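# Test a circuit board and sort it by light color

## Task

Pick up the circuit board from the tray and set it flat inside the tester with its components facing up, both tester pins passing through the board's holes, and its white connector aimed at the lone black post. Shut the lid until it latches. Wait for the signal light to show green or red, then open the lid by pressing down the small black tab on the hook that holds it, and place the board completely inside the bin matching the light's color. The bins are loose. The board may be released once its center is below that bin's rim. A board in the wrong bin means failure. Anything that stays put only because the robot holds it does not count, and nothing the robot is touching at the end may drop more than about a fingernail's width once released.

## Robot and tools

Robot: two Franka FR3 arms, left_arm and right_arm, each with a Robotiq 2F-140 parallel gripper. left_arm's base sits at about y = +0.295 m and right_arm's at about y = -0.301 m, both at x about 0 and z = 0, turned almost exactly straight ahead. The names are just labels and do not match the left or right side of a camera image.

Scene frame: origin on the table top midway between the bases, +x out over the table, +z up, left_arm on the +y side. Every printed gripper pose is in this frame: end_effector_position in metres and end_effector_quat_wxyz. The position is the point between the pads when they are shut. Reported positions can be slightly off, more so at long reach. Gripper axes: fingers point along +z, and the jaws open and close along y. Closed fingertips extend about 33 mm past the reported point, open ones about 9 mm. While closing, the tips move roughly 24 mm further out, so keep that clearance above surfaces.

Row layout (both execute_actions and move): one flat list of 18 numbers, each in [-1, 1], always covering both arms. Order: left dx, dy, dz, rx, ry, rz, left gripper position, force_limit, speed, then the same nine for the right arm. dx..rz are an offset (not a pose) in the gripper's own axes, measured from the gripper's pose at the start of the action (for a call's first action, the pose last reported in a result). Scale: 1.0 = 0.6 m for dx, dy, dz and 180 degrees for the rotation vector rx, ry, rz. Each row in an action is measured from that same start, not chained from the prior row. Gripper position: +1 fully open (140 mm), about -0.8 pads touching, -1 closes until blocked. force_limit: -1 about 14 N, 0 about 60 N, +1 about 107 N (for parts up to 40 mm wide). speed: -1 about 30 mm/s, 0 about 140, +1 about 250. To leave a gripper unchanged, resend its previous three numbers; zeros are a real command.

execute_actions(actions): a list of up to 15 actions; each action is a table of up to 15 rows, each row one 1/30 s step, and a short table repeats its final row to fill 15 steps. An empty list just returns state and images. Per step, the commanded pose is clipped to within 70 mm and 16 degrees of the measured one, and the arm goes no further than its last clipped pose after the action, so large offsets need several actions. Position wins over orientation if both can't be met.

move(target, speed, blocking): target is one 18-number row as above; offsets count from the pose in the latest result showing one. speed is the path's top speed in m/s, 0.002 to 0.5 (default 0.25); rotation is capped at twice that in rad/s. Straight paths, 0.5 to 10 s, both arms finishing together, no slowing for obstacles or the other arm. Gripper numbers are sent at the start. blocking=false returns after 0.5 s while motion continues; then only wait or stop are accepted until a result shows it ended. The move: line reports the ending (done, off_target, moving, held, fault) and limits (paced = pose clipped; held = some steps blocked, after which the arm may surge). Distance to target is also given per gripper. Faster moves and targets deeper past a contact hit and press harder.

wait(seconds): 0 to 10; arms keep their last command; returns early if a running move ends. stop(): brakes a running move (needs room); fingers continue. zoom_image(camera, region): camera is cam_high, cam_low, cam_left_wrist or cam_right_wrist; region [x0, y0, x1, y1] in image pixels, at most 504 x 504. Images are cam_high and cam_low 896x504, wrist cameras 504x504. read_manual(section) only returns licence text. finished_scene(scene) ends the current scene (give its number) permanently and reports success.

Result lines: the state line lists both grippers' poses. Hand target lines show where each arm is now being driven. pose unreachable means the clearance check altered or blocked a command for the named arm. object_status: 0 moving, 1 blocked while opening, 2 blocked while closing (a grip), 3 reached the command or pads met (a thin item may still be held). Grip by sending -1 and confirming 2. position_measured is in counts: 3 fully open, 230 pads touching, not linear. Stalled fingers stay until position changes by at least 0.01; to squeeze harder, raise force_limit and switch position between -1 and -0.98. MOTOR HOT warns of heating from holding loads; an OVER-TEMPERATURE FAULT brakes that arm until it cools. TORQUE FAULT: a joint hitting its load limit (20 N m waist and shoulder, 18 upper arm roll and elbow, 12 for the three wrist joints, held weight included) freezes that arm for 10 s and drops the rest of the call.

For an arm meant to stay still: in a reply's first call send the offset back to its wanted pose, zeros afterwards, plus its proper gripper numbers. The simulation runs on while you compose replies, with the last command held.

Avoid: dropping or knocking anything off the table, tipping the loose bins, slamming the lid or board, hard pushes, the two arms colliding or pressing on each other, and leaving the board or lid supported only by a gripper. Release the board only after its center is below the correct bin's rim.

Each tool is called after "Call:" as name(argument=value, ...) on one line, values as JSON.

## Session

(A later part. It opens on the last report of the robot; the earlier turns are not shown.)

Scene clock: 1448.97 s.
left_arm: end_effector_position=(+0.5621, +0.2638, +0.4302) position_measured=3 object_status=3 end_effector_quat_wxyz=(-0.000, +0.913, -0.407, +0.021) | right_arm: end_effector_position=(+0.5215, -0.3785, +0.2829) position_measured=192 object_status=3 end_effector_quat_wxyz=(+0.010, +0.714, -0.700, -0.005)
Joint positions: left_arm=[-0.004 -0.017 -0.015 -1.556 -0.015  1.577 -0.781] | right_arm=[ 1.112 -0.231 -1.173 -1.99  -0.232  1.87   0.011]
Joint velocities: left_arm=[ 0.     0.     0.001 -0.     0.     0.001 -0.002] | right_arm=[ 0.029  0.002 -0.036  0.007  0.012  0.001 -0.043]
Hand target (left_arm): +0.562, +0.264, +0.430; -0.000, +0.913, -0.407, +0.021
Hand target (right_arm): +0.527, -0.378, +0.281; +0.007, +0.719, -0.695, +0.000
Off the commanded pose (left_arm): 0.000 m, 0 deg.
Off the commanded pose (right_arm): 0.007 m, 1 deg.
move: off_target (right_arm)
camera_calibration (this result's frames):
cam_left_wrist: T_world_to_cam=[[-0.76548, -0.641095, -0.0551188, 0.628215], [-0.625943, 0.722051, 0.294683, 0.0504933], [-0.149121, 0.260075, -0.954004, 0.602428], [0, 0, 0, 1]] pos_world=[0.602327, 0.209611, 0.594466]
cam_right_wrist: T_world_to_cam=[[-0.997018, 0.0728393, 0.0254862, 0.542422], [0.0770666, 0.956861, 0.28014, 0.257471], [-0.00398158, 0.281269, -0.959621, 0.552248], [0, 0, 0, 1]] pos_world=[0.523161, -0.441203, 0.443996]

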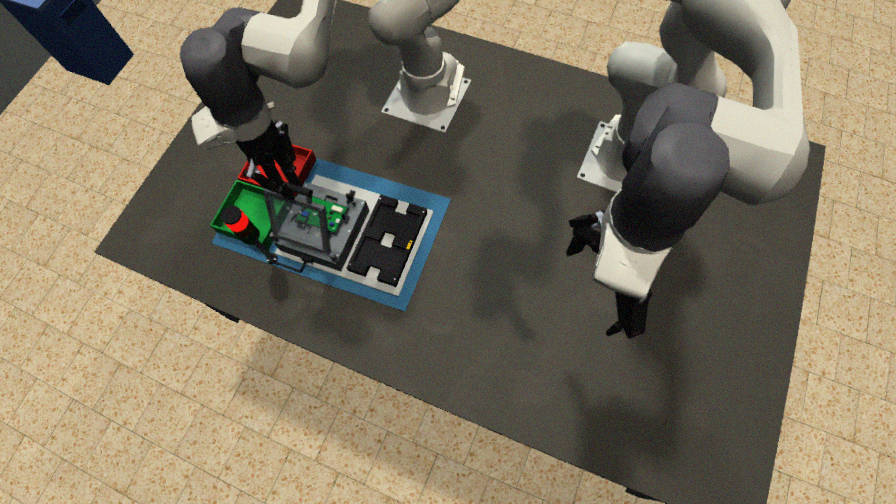

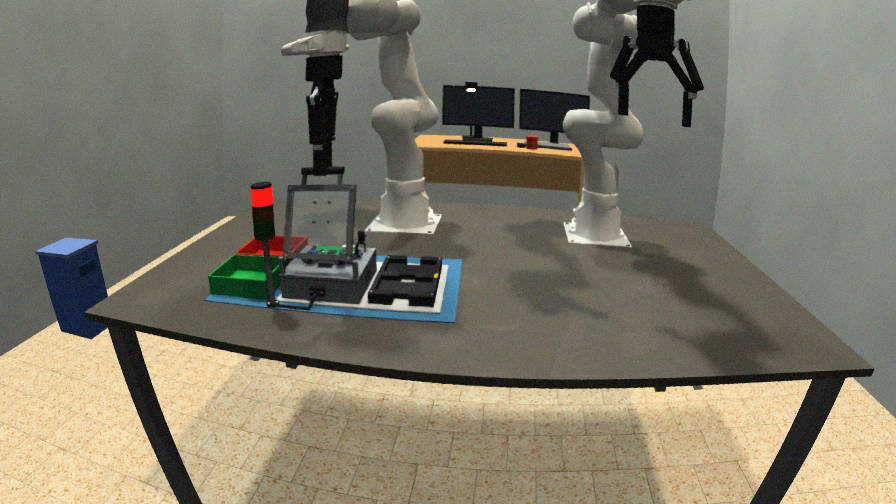

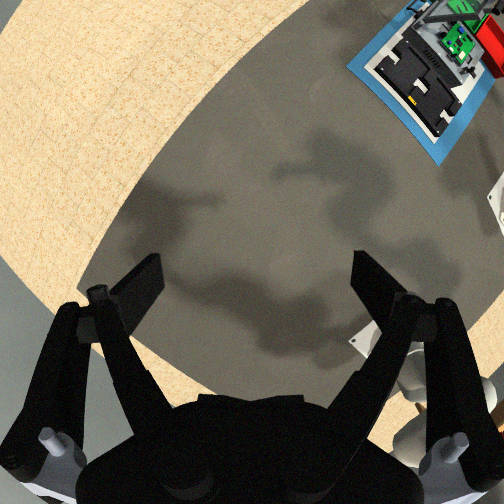

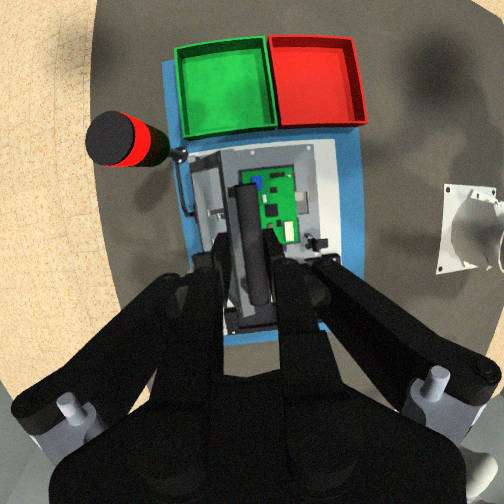

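Call:
move(target=[0,0,0,0,0,0,1,0,0, 0.0,-0.16,0.004,0,0,0,-0.5,-1,0], speed=0.06)

Scene clock: 1456.20 s.
left_arm: end_effector_position=(+0.5621, +0.2638, +0.4302) position_measured=3 object_status=3 end_effector_quat_wxyz=(-0.000, +0.913, -0.407, +0.021) | right_arm: end_effector_position=(+0.6175, -0.3832, +0.2881) position_measured=192 object_status=3 end_effector_quat_wxyz=(+0.010, +0.707, -0.707, +0.003)
Joint positions: left_arm=[-0.004 -0.017 -0.015 -1.556 -0.015  1.577 -0.781] | right_arm=[ 0.779  0.375 -1.081 -1.615  0.317  1.783 -0.332]
Joint velocities: left_arm=[-0.002 -0.001  0.001  0.001  0.     0.     0.001] | right_arm=[-0.023 -0.001  0.024  0.007 -0.001 -0.008 -0.026]
Hand target (left_arm): +0.562, +0.264, +0.430; -0.000, +0.913, -0.407, +0.021
Hand target (right_arm): +0.617, -0.382, +0.287; +0.010, +0.711, -0.703, +0.000
Off the commanded pose (left_arm): 0.000 m, 0 deg.
Off the commanded pose (right_arm): 0.012 m, 2 deg.
move: off_target (right_arm)
camera_calibration (this result's frames):
cam_left_wrist: T_world_to_cam=[[-0.765479, -0.641095, -0.0551189, 0.628215], [-0.625943, 0.722051, 0.294683, 0.0504935], [-0.149121, 0.260075, -0.954004, 0.602428], [0, 0, 0, 1]] pos_world=[0.602327, 0.20961, 0.594466]
cam_right_wrist: T_world_to_cam=[[-0.995499, 0.0939594, 0.0123666, 0.649253], [0.0937826, 0.957923, 0.271271, 0.245782], [0.0136423, 0.27121, -0.962423, 0.545064], [0, 0, 0, 1]] pos_world=[0.615845, -0.444271, 0.44988]

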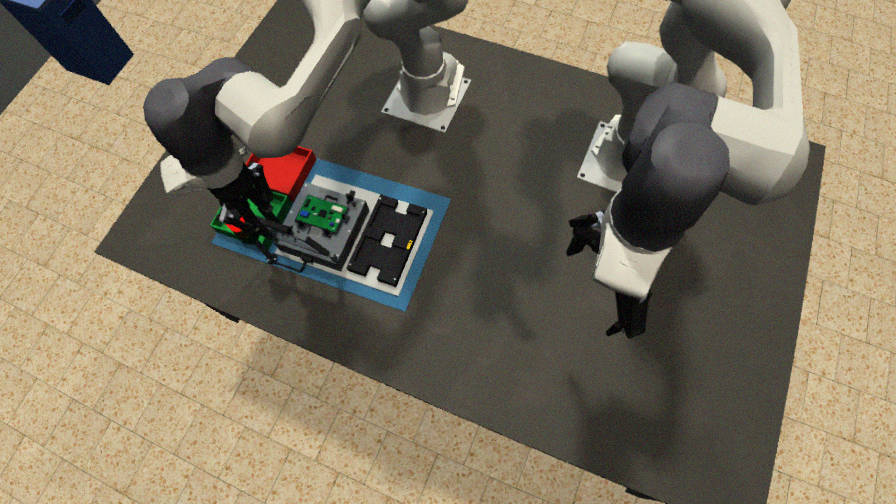

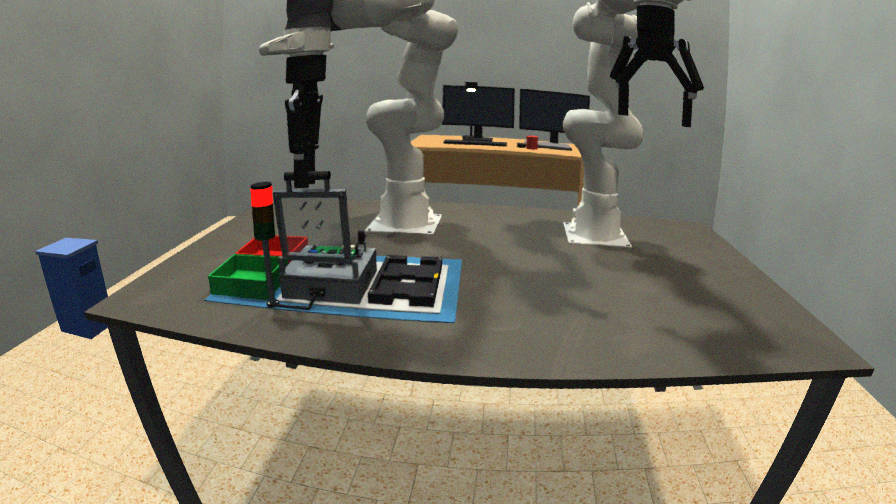

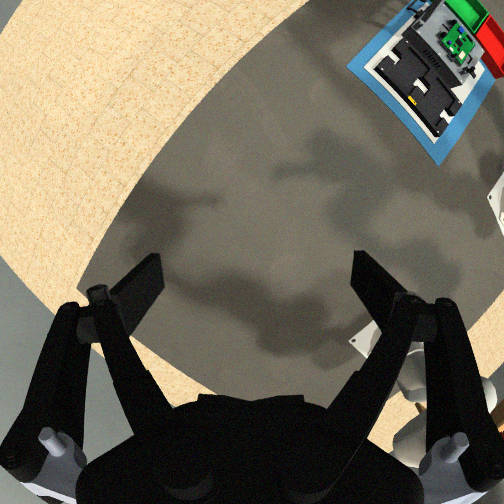

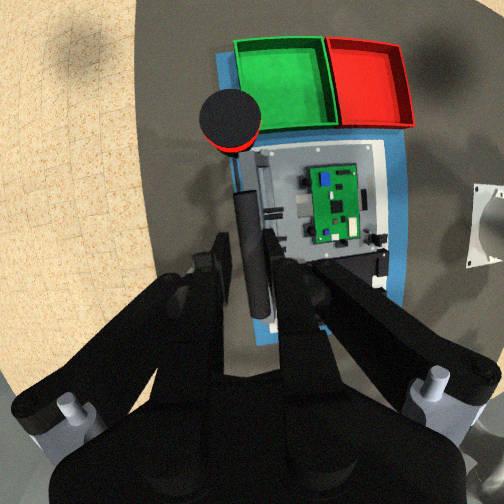

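Call:
move(target=[0,0,0,0,0,0,1,0,0, 0.0,-0.02,0.02,0,0,0,-0.5,-1,0], speed=0.03)

Scene clock: 1465.00 s.
left_arm: end_effector_position=(+0.5621, +0.2638, +0.4302) position_measured=3 object_status=3 end_effector_quat_wxyz=(-0.000, +0.913, -0.407, +0.021) | right_arm: end_effector_position=(+0.6270, -0.3843, +0.2777) position_measured=192 object_status=3 end_effector_quat_wxyz=(+0.011, +0.705, -0.709, +0.002)
Joint positions: left_arm=[-0.004 -0.017 -0.015 -1.556 -0.015  1.577 -0.781] | right_arm=[ 0.737  0.422 -1.055 -1.586  0.351  1.782 -0.343]
Joint velocities: left_arm=[ 0.001  0.002  0.    -0.    -0.001 -0.     0.001] | right_arm=[-0.006  0.002  0.004  0.002  0.008  0.    -0.002]
Hand target (left_arm): +0.562, +0.264, +0.430; -0.000, +0.913, -0.407, +0.021
Hand target (right_arm): +0.629, -0.384, +0.277; +0.010, +0.707, -0.707, +0.004
Off the commanded pose (left_arm): 0.000 m, 0 deg.
Off the commanded pose (right_arm): 0.003 m, 0 deg.
move: done
camera_calibration (this result's frames):
cam_left_wrist: T_world_to_cam=[[-0.765479, -0.641095, -0.0551188, 0.628215], [-0.625943, 0.722051, 0.294683, 0.0504935], [-0.149121, 0.260075, -0.954004, 0.602429], [0, 0, 0, 1]] pos_world=[0.602327, 0.20961, 0.594466]
cam_right_wrist: T_world_to_cam=[[-0.994955, 0.098992, 0.0163079, 0.659412], [0.0997058, 0.957602, 0.270292, 0.245127], [0.0111402, 0.270554, -0.96264, 0.536626], [0, 0, 0, 1]] pos_world=[0.625666, -0.445197, 0.439569]

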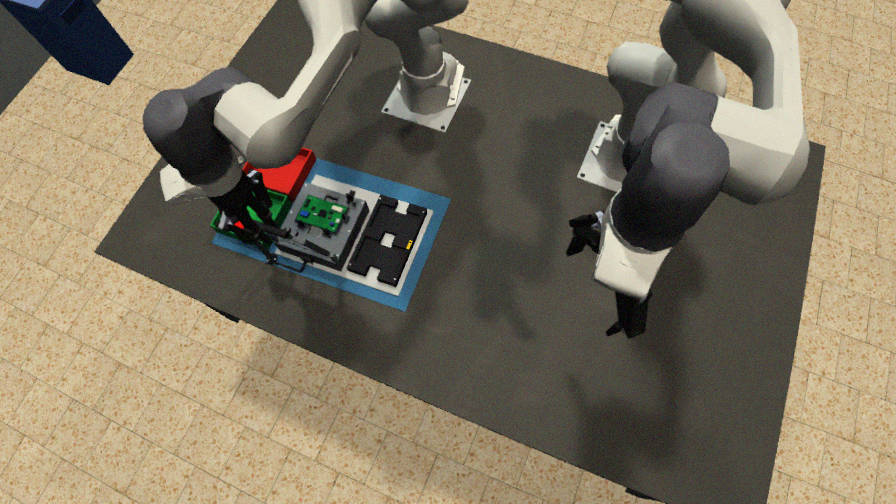

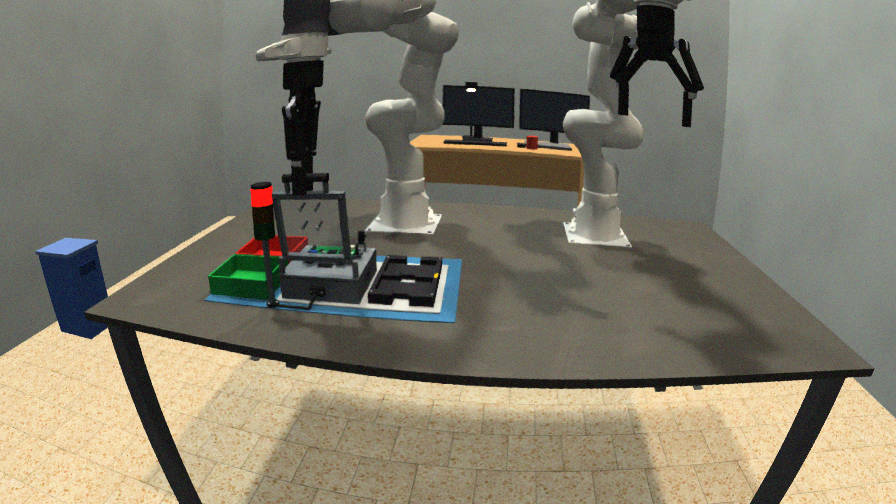

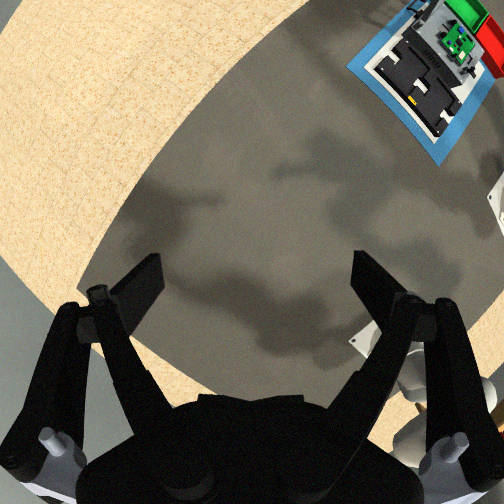

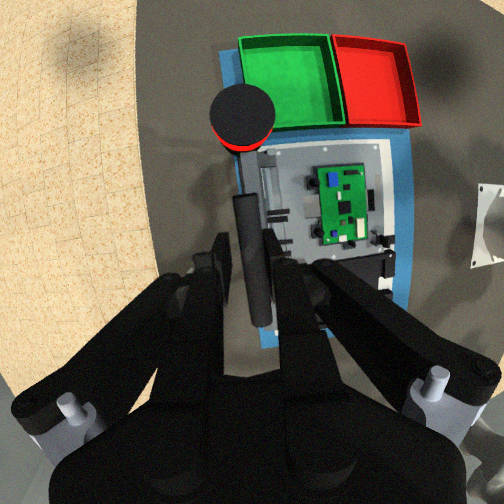

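Call:
move(target=[0,0,0,0,0,0,1,0,0, 0.0,0.008,-0.075,0,0,0,-0.5,-1,0], speed=0.1)

Scene clock: 1468.57 s.
left_arm: end_effector_position=(+0.5621, +0.2638, +0.4302) position_measured=3 object_status=3 end_effector_quat_wxyz=(-0.000, +0.913, -0.407, +0.021) | right_arm: end_effector_position=(+0.6246, -0.3825, +0.3227) position_measured=192 object_status=3 end_effector_quat_wxyz=(+0.009, +0.707, -0.707, +0.003)
Joint positions: left_arm=[-0.004 -0.017 -0.015 -1.556 -0.015  1.577 -0.781] | right_arm=[ 0.735  0.399 -1.071 -1.495  0.332  1.685 -0.333]
Joint velocities: left_arm=[-0.001  0.     0.001 -0.     0.001  0.     0.001] | right_arm=[-0.     0.001 -0.002  0.002 -0.001 -0.012  0.003]
Hand target (left_arm): +0.562, +0.264, +0.430; -0.000, +0.913, -0.407, +0.021
Hand target (right_arm): +0.623, -0.384, +0.323; +0.011, +0.705, -0.710, +0.002
Off the commanded pose (left_arm): 0.000 m, 0 deg.
Off the commanded pose (right_arm): 0.002 m, 0 deg.
move: done
camera_calibration (this result's frames):
cam_left_wrist: T_world_to_cam=[[-0.76548, -0.641095, -0.0551189, 0.628215], [-0.625942, 0.722051, 0.294683, 0.0504934], [-0.149121, 0.260075, -0.954004, 0.602428], [0, 0, 0, 1]] pos_world=[0.602327, 0.20961, 0.594466]
cam_right_wrist: T_world_to_cam=[[-0.995611, 0.0929218, 0.0111849, 0.655831], [0.0924425, 0.957653, 0.27268, 0.235327], [0.0146267, 0.272518, -0.96204, 0.577791], [0, 0, 0, 1]] pos_world=[0.622747, -0.443761, 0.484353]

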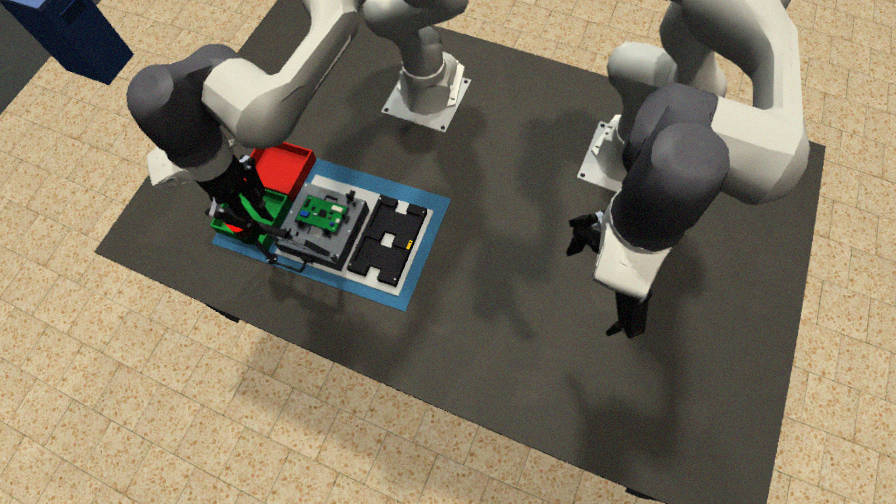

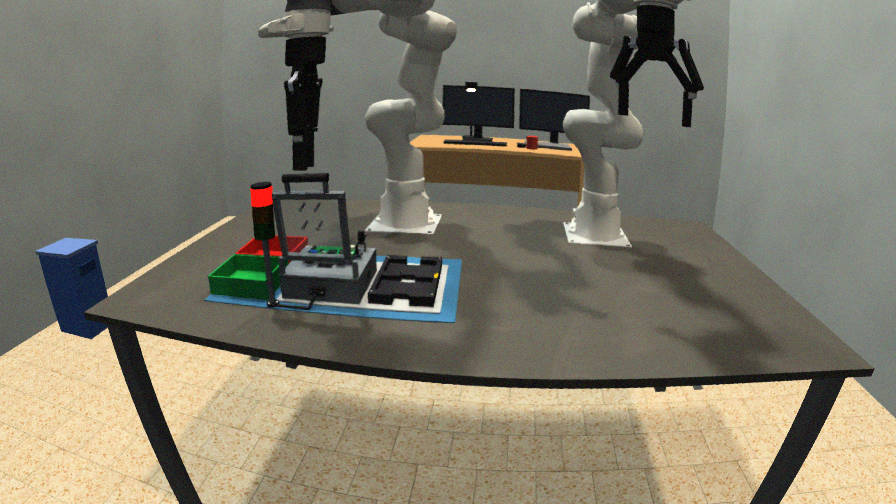

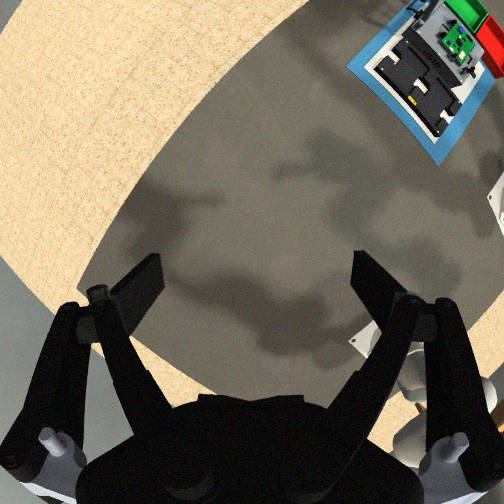

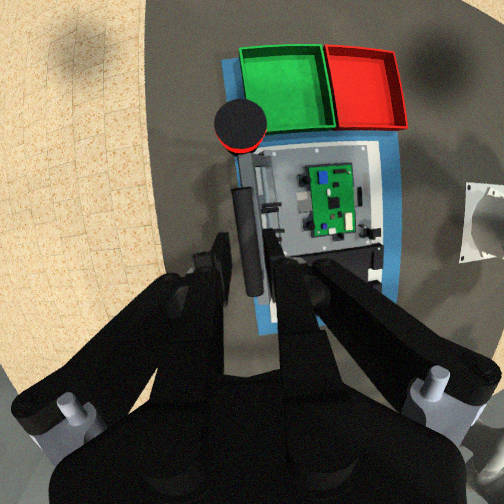

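Call:
move(target=[0,0,0,0,0,0,1,0,0, -0.013,0.243,0.0,0,0,0,0.4,-0.3,0], speed=0.2)

Scene clock: 1475.23 s.
left_arm: end_effector_position=(+0.5621, +0.2638, +0.4302) position_measured=3 object_status=3 end_effector_quat_wxyz=(-0.000, +0.913, -0.407, +0.021) | right_arm: end_effector_position=(+0.4794, -0.3699, +0.3165) position_measured=78 object_status=3 end_effector_quat_wxyz=(+0.008, +0.715, -0.699, -0.003)
Joint positions: left_arm=[-0.004 -0.017 -0.015 -1.556 -0.015  1.577 -0.781] | right_arm=[ 0.853 -0.375 -0.865 -2.059 -0.296  1.783  0.079]
Joint velocities: left_arm=[-0.001  0.     0.001  0.001  0.001 -0.    -0.001] | right_arm=[-0.004  0.002  0.004 -0.002  0.001  0.005  0.026]
Hand target (left_arm): +0.562, +0.264, +0.430; -0.000, +0.913, -0.407, +0.021
Hand target (right_arm): +0.480, -0.370, +0.316; +0.008, +0.711, -0.703, -0.001
Off the commanded pose (left_arm): 0.000 m, 0 deg.
Off the commanded pose (right_arm): 0.009 m, 1 deg.
move: off_target (right_arm)
camera_calibration (this result's frames):
cam_left_wrist: T_world_to_cam=[[-0.765479, -0.641095, -0.0551187, 0.628215], [-0.625943, 0.722051, 0.294683, 0.0504934], [-0.149121, 0.260075, -0.954004, 0.602429], [0, 0, 0, 1]] pos_world=[0.602327, 0.20961, 0.594466]
cam_right_wrist: T_world_to_cam=[[-0.997282, 0.0709649, 0.0198006, 0.50014], [0.0736688, 0.956877, 0.280996, 0.244419], [0.000994073, 0.281691, -0.959505, 0.579677], [0, 0, 0, 1]] pos_world=[0.480199, -0.432661, 0.477619]

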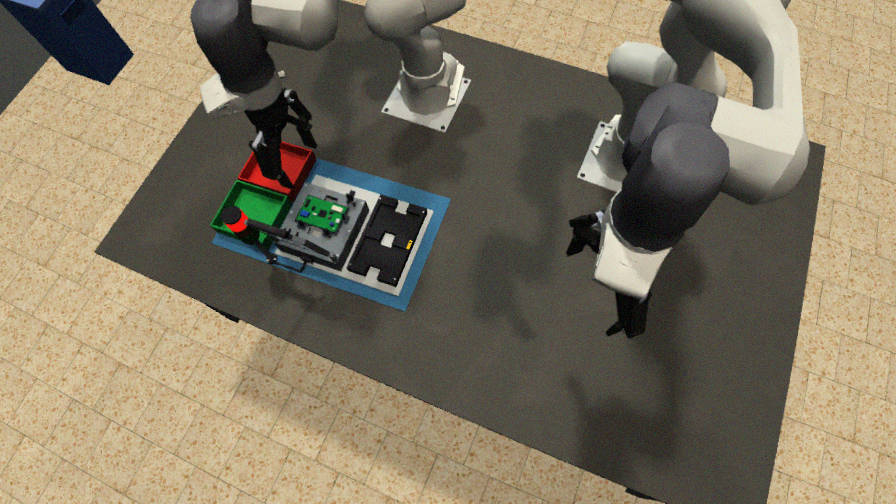

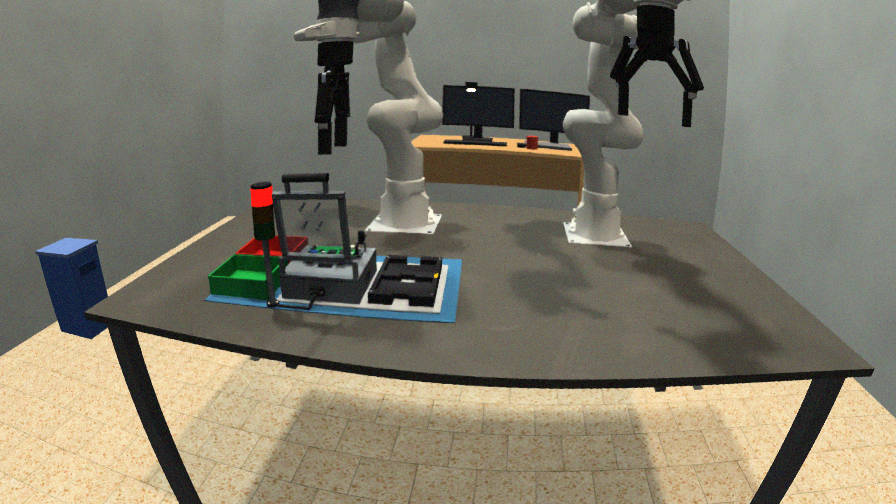

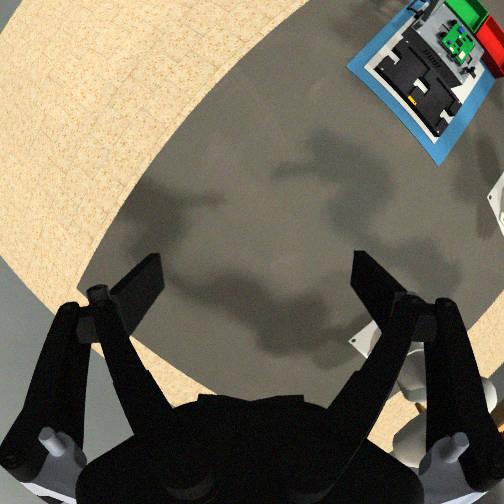

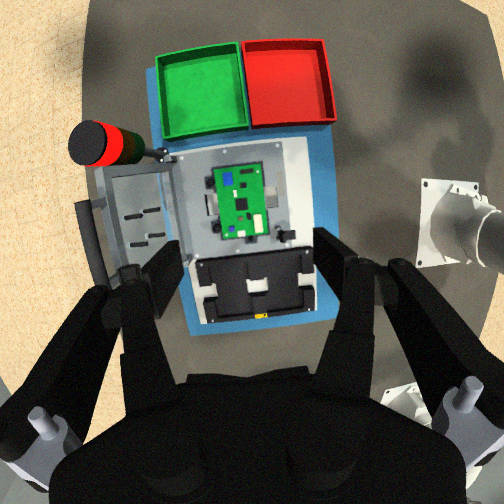

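Call:
move(target=[0,0,0,0,0,0,1,0,0, 0.008,0.001,0.31,0.005,-0.002,-0.007,0.4,-0.3,0], speed=0.15)

Scene clock: 1482.17 s.
left_arm: end_effector_position=(+0.5621, +0.2638, +0.4302) position_measured=3 object_status=3 end_effector_quat_wxyz=(-0.000, +0.913, -0.407, +0.021) | right_arm: end_effector_position=(+0.4721, -0.3724, +0.1311) position_measured=78 object_status=3 end_effector_quat_wxyz=(+0.001, +0.720, -0.693, -0.003)
Joint positions: left_arm=[-0.004 -0.017 -0.015 -1.556 -0.015  1.577 -0.781] | right_arm=[ 0.967 -0.186 -1.119 -2.407 -0.225  2.306 -0.021]
Joint velocities: left_arm=[-0.    -0.     0.002  0.    -0.001 -0.     0.   ] | right_arm=[ 0.014 -0.    -0.013  0.     0.001  0.009 -0.024]
Hand target (left_arm): +0.562, +0.264, +0.430; -0.000, +0.913, -0.407, +0.021
Hand target (right_arm): +0.474, -0.372, +0.132; -0.001, +0.724, -0.690, -0.001
Off the commanded pose (left_arm): 0.000 m, 0 deg.
Off the commanded pose (right_arm): 0.005 m, 1 deg.
move: off_target (right_arm)
camera_calibration (this result's frames):
cam_left_wrist: T_world_to_cam=[[-0.765479, -0.641095, -0.0551188, 0.628215], [-0.625943, 0.722051, 0.294683, 0.0504934], [-0.149121, 0.260075, -0.954004, 0.602429], [0, 0, 0, 1]] pos_world=[0.602327, 0.20961, 0.594466]
cam_right_wrist: T_world_to_cam=[[-0.998424, 0.0550623, 0.0108741, 0.492505], [0.0558423, 0.955111, 0.290938, 0.305905], [0.00563374, 0.291086, -0.95668, 0.403435], [0, 0, 0, 1]] pos_world=[0.472374, -0.436726, 0.291603]

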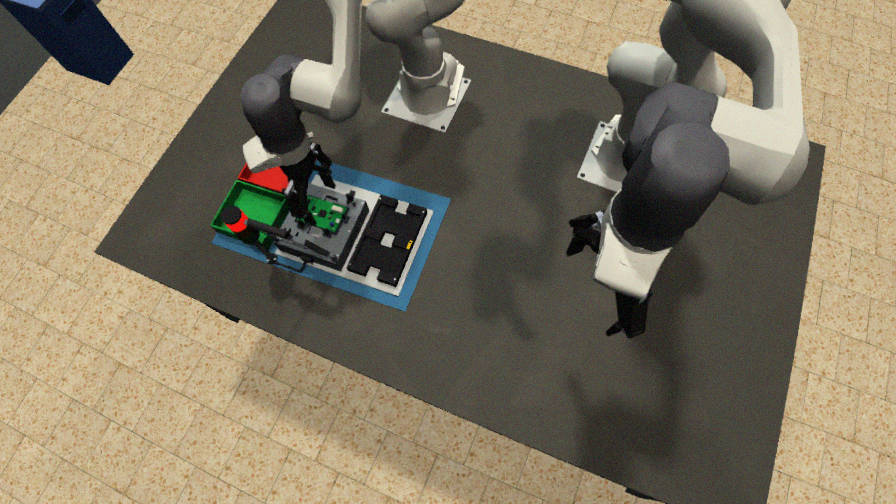

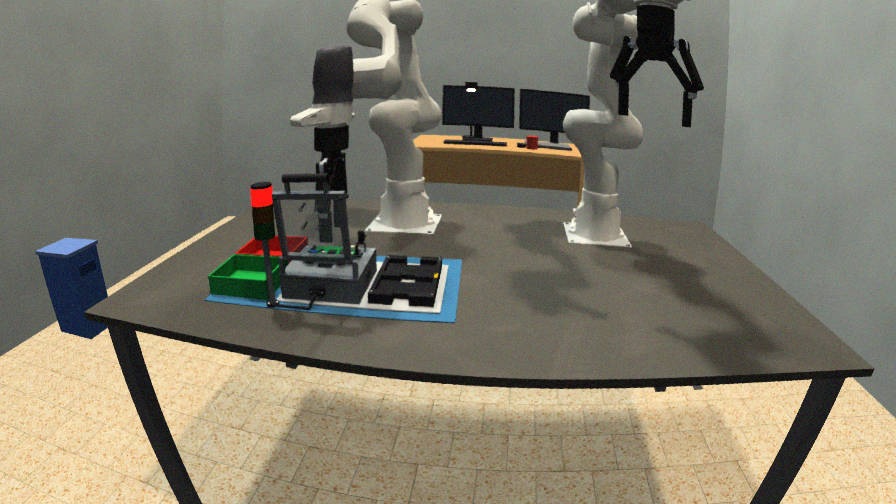

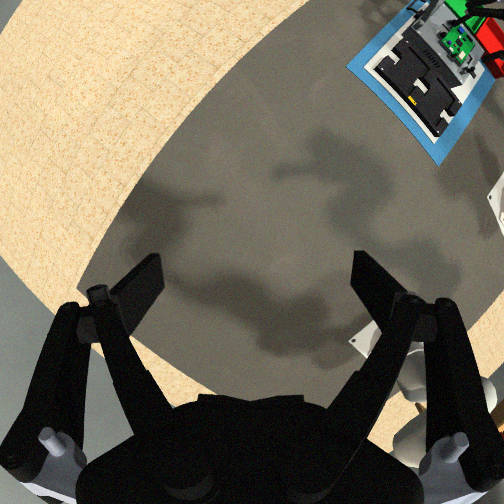

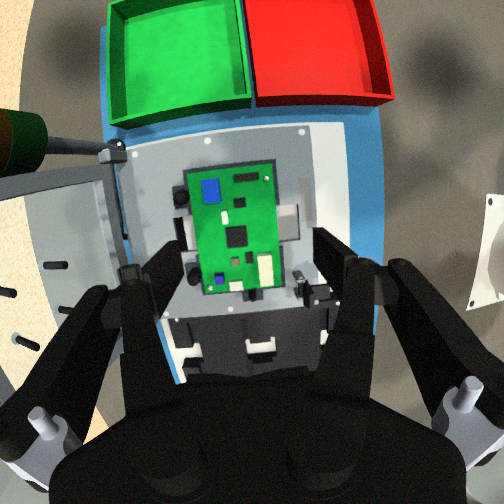

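Call:
move(target=[0,0,0,0,0,0,1,0,0, 0.005,-0.012,0.043,0,0,0,0.4,-0.3,0], speed=0.04)

Call:
zoom_image(camera="cam_right_wrist", region=[120,130,380,330])

Scene clock: 1487.00 s.
left_arm: end_effector_position=(+0.5621, +0.2638, +0.4302) position_measured=3 object_status=3 end_effector_quat_wxyz=(-0.000, +0.913, -0.407, +0.021) | right_arm: end_effector_position=(+0.4765, -0.3758, +0.1055) position_measured=78 object_status=3 end_effector_quat_wxyz=(+0.004, +0.713, -0.701, -0.004)
Joint positions: left_arm=[-0.004 -0.017 -0.015 -1.556 -0.015  1.577 -0.781] | right_arm=[ 1.026 -0.05  -1.189 -2.412 -0.07   2.38  -0.12 ]
Joint velocities: left_arm=[-0.    -0.001  0.    -0.001  0.001 -0.     0.001] | right_arm=[-0.001  0.013 -0.004  0.003  0.037  0.009 -0.065]
Hand target (left_arm): +0.562, +0.264, +0.430; -0.000, +0.913, -0.407, +0.021
Hand target (right_arm): +0.479, -0.376, +0.106; +0.002, +0.720, -0.694, -0.002
Off the commanded pose (left_arm): 0.000 m, 0 deg.
Off the commanded pose (right_arm): 0.003 m, 1 deg.
move: done
camera_calibration (this result's frames):
cam_left_wrist: T_world_to_cam=[[-0.765479, -0.641095, -0.0551187, 0.628215], [-0.625942, 0.722051, 0.294683, 0.0504933], [-0.149121, 0.260075, -0.954004, 0.602429], [0, 0, 0, 1]] pos_world=[0.602327, 0.20961, 0.594466]
cam_right_wrist: T_world_to_cam=[[-0.997027, 0.0752839, 0.0164211, 0.503729], [0.0768202, 0.954576, 0.287895, 0.306466], [0.00599874, 0.288301, -0.957521, 0.3788], [0, 0, 0, 1]] pos_world=[0.476416, -0.439676, 0.266207]

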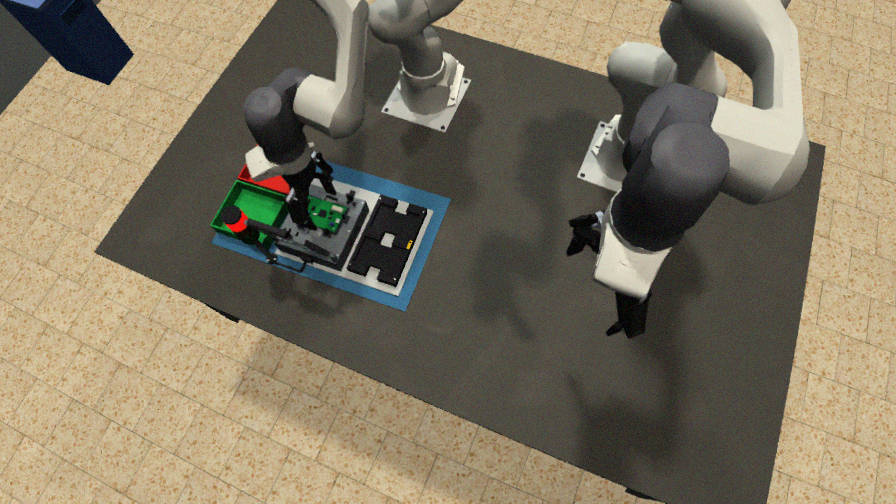

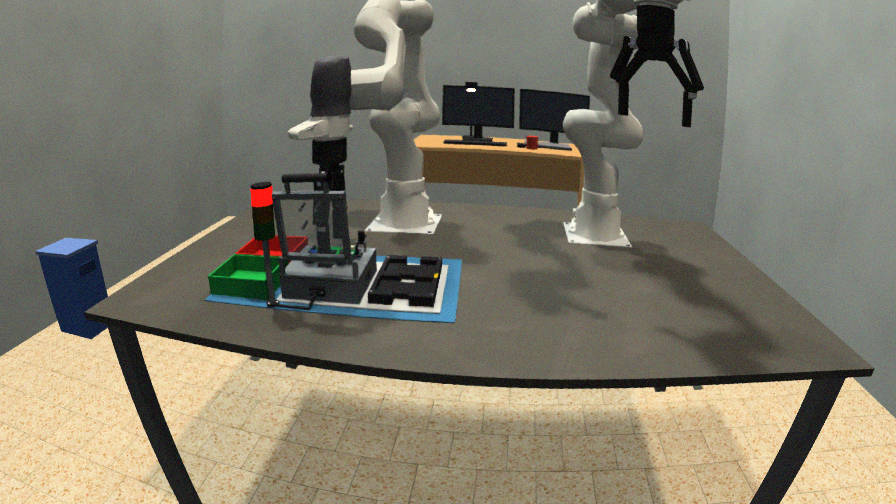

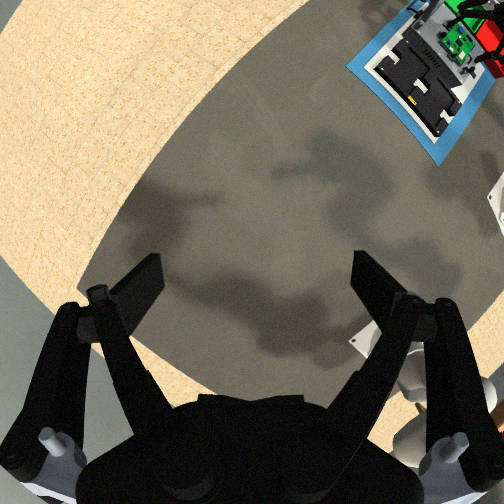

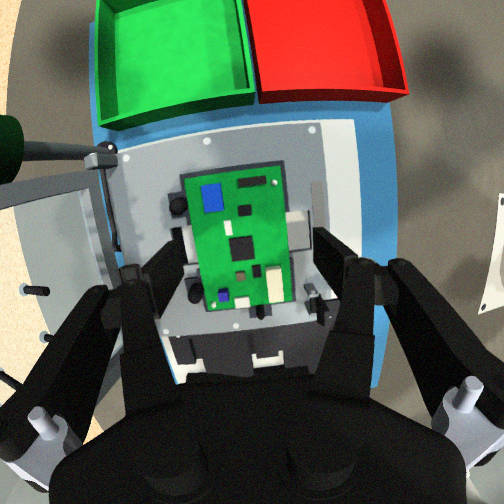

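Region (120, 130, 380, 330) of cam_right_wrist's 504x504 image, scaled by 1.938, with more detail than that image has; it fills the top 388 rows of this view, and the rest is white.

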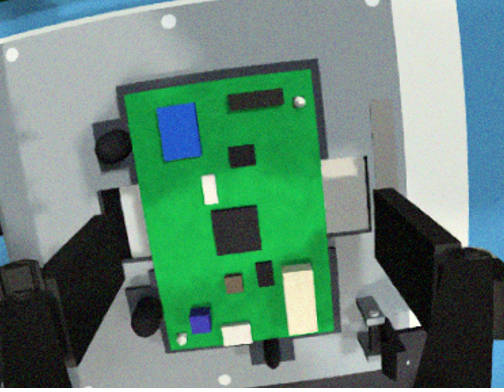

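Call:
execute_actions(actions=[])

Call:
zoom_image(camera="cam_right_wrist", region=[120,130,380,330])

Scene clock: 1490.07 s.
left_arm: end_effector_position=(+0.5621, +0.2638, +0.4302) position_measured=3 object_status=3 end_effector_quat_wxyz=(-0.000, +0.913, -0.407, +0.021) | right_arm: end_effector_position=(+0.4773, -0.3755, +0.1057) position_measured=78 object_status=3 end_effector_quat_wxyz=(+0.003, +0.719, -0.695, -0.004)
Joint positions: left_arm=[-0.004 -0.017 -0.015 -1.556 -0.015  1.577 -0.781] | right_arm=[ 1.026 -0.049 -1.189 -2.411 -0.066  2.382 -0.14 ]
Joint velocities: left_arm=[-0.001 -0.     0.001  0.     0.001  0.    -0.002] | right_arm=[-0.001  0.001  0.     0.    -0.001 -0.001  0.   ]
Hand target (left_arm): +0.562, +0.264, +0.430; -0.000, +0.913, -0.407, +0.021
Hand target (right_arm): +0.479, -0.376, +0.106; +0.002, +0.720, -0.694, -0.002
Off the commanded pose (left_arm): 0.000 m, 0 deg.
Off the commanded pose (right_arm): 0.002 m, 0 deg.
camera_calibration (this result's frames):
cam_left_wrist: T_world_to_cam=[[-0.76548, -0.641095, -0.0551188, 0.628215], [-0.625943, 0.722051, 0.294683, 0.0504934], [-0.149121, 0.260075, -0.954004, 0.602429], [0, 0, 0, 1]] pos_world=[0.602327, 0.20961, 0.594466]
cam_right_wrist: T_world_to_cam=[[-0.99815, 0.059034, 0.0145234, 0.4991], [0.0607073, 0.955089, 0.290033, 0.313782], [0.00325067, 0.290378, -0.956906, 0.380905], [0, 0, 0, 1]] pos_world=[0.477889, -0.43976, 0.266235]

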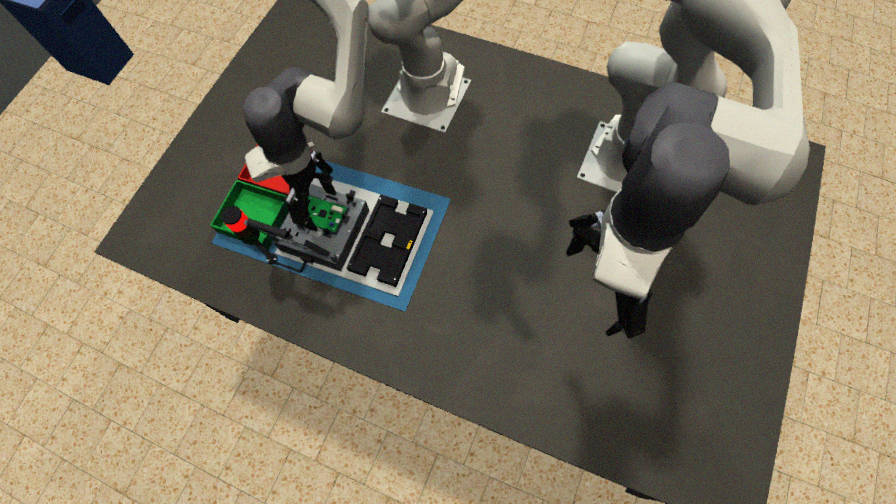

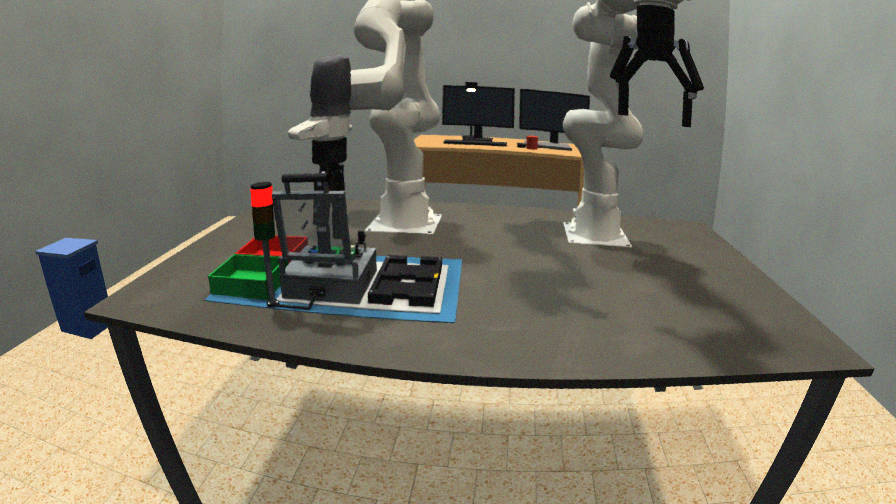

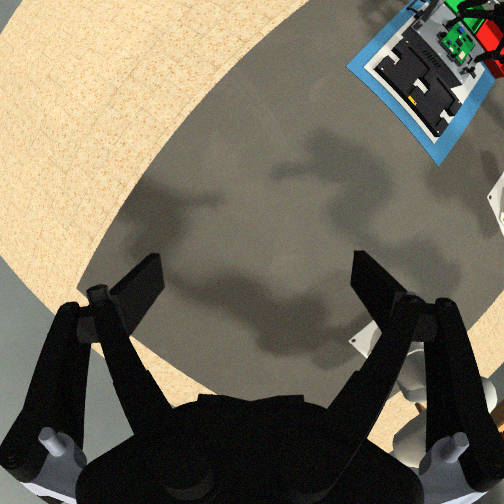

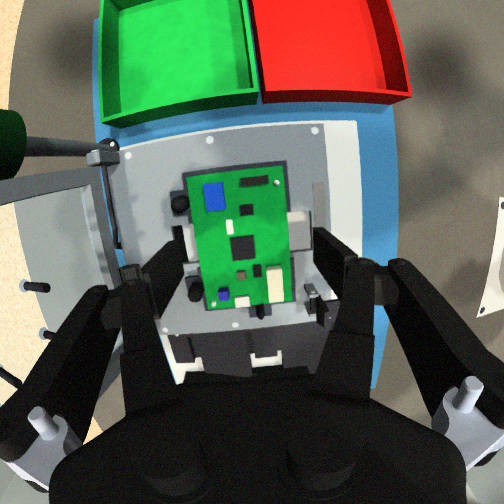

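Region (120, 130, 380, 330) of cam_right_wrist's 504x504 image, scaled by 1.938, with more detail than that image has; it fills the top 388 rows of this view, and the rest is white.

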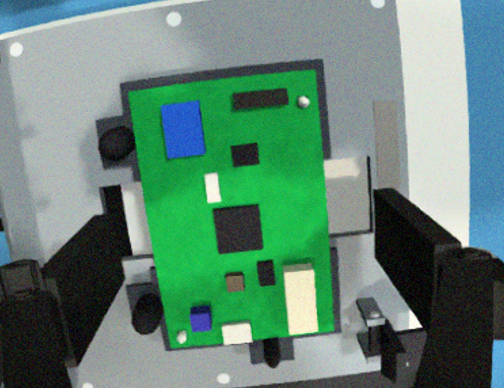

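Call:
move(target=[0,0,0,0,0,0,1,0,0, -0.001,-0.004,0.044,0,0,-0.003,0.4,-0.3,0], speed=0.025)

Call:
zoom_image(camera="cam_right_wrist", region=[120,130,380,330])

Scene clock: 1495.63 s.
left_arm: end_effector_position=(+0.5621, +0.2638, +0.4302) position_measured=3 object_status=3 end_effector_quat_wxyz=(-0.000, +0.913, -0.407, +0.021) | right_arm: end_effector_position=(+0.4779, -0.3755, +0.0808) position_measured=78 object_status=3 end_effector_quat_wxyz=(+0.005, +0.715, -0.699, -0.004)
Joint positions: left_arm=[-0.004 -0.017 -0.015 -1.556 -0.015  1.577 -0.781] | right_arm=[ 0.997  0.087 -1.153 -2.422  0.118  2.441 -0.261]
Joint velocities: left_arm=[-0.     0.     0.     0.     0.    -0.001 -0.001] | right_arm=[-0.026  0.008  0.022  0.001  0.029  0.007 -0.062]
Hand target (left_arm): +0.562, +0.264, +0.430; -0.000, +0.913, -0.407, +0.021
Hand target (right_arm): +0.480, -0.376, +0.081; +0.003, +0.722, -0.692, -0.003
Off the commanded pose (left_arm): 0.000 m, 0 deg.
Off the commanded pose (right_arm): 0.002 m, 1 deg.
move: done
camera_calibration (this result's frames):
cam_left_wrist: T_world_to_cam=[[-0.76548, -0.641095, -0.0551188, 0.628215], [-0.625942, 0.722051, 0.294683, 0.0504933], [-0.149121, 0.260075, -0.954004, 0.602428], [0, 0, 0, 1]] pos_world=[0.602327, 0.20961, 0.594466]
cam_right_wrist: T_world_to_cam=[[-0.997413, 0.0696597, 0.0177254, 0.503493], [0.071814, 0.955206, 0.287095, 0.315927], [0.00306748, 0.287625, -0.957738, 0.35618], [0, 0, 0, 1]] pos_world=[0.47841, -0.439295, 0.241502]

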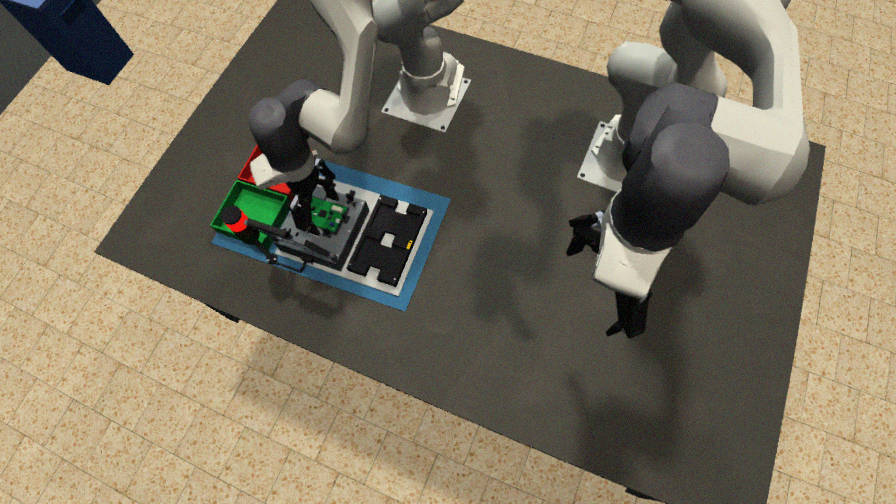

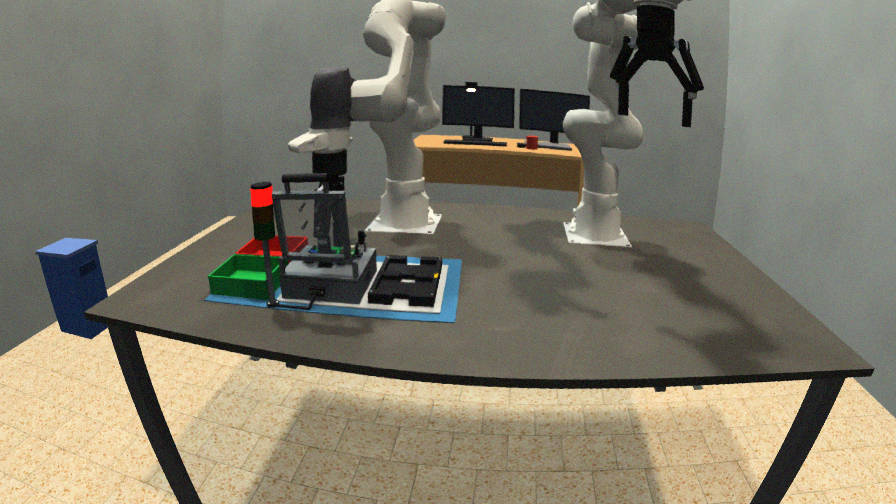

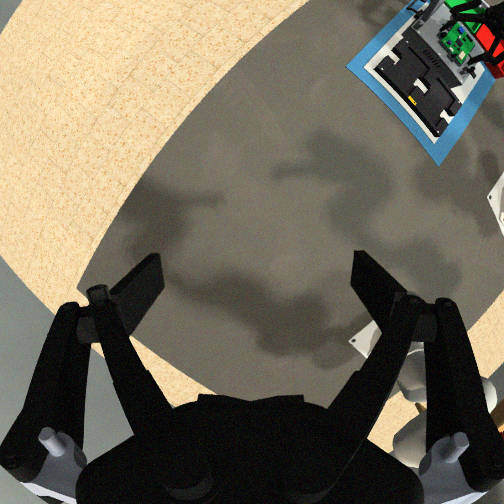

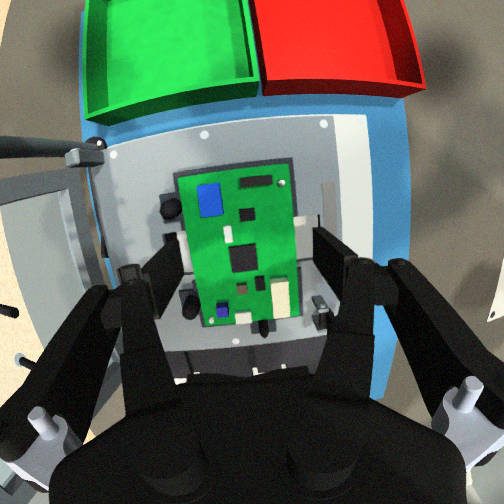

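Region (120, 130, 380, 330) of cam_right_wrist's 504x504 image, scaled by 1.938, with more detail than that image has; it fills the top 388 rows of this view, and the rest is white.

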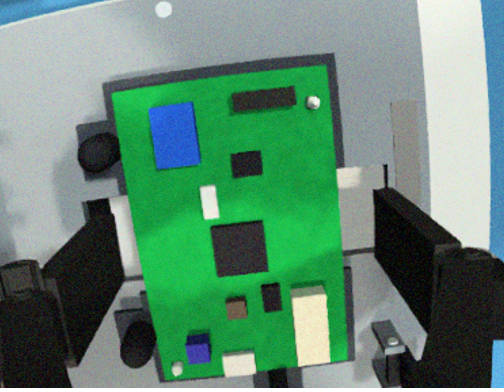

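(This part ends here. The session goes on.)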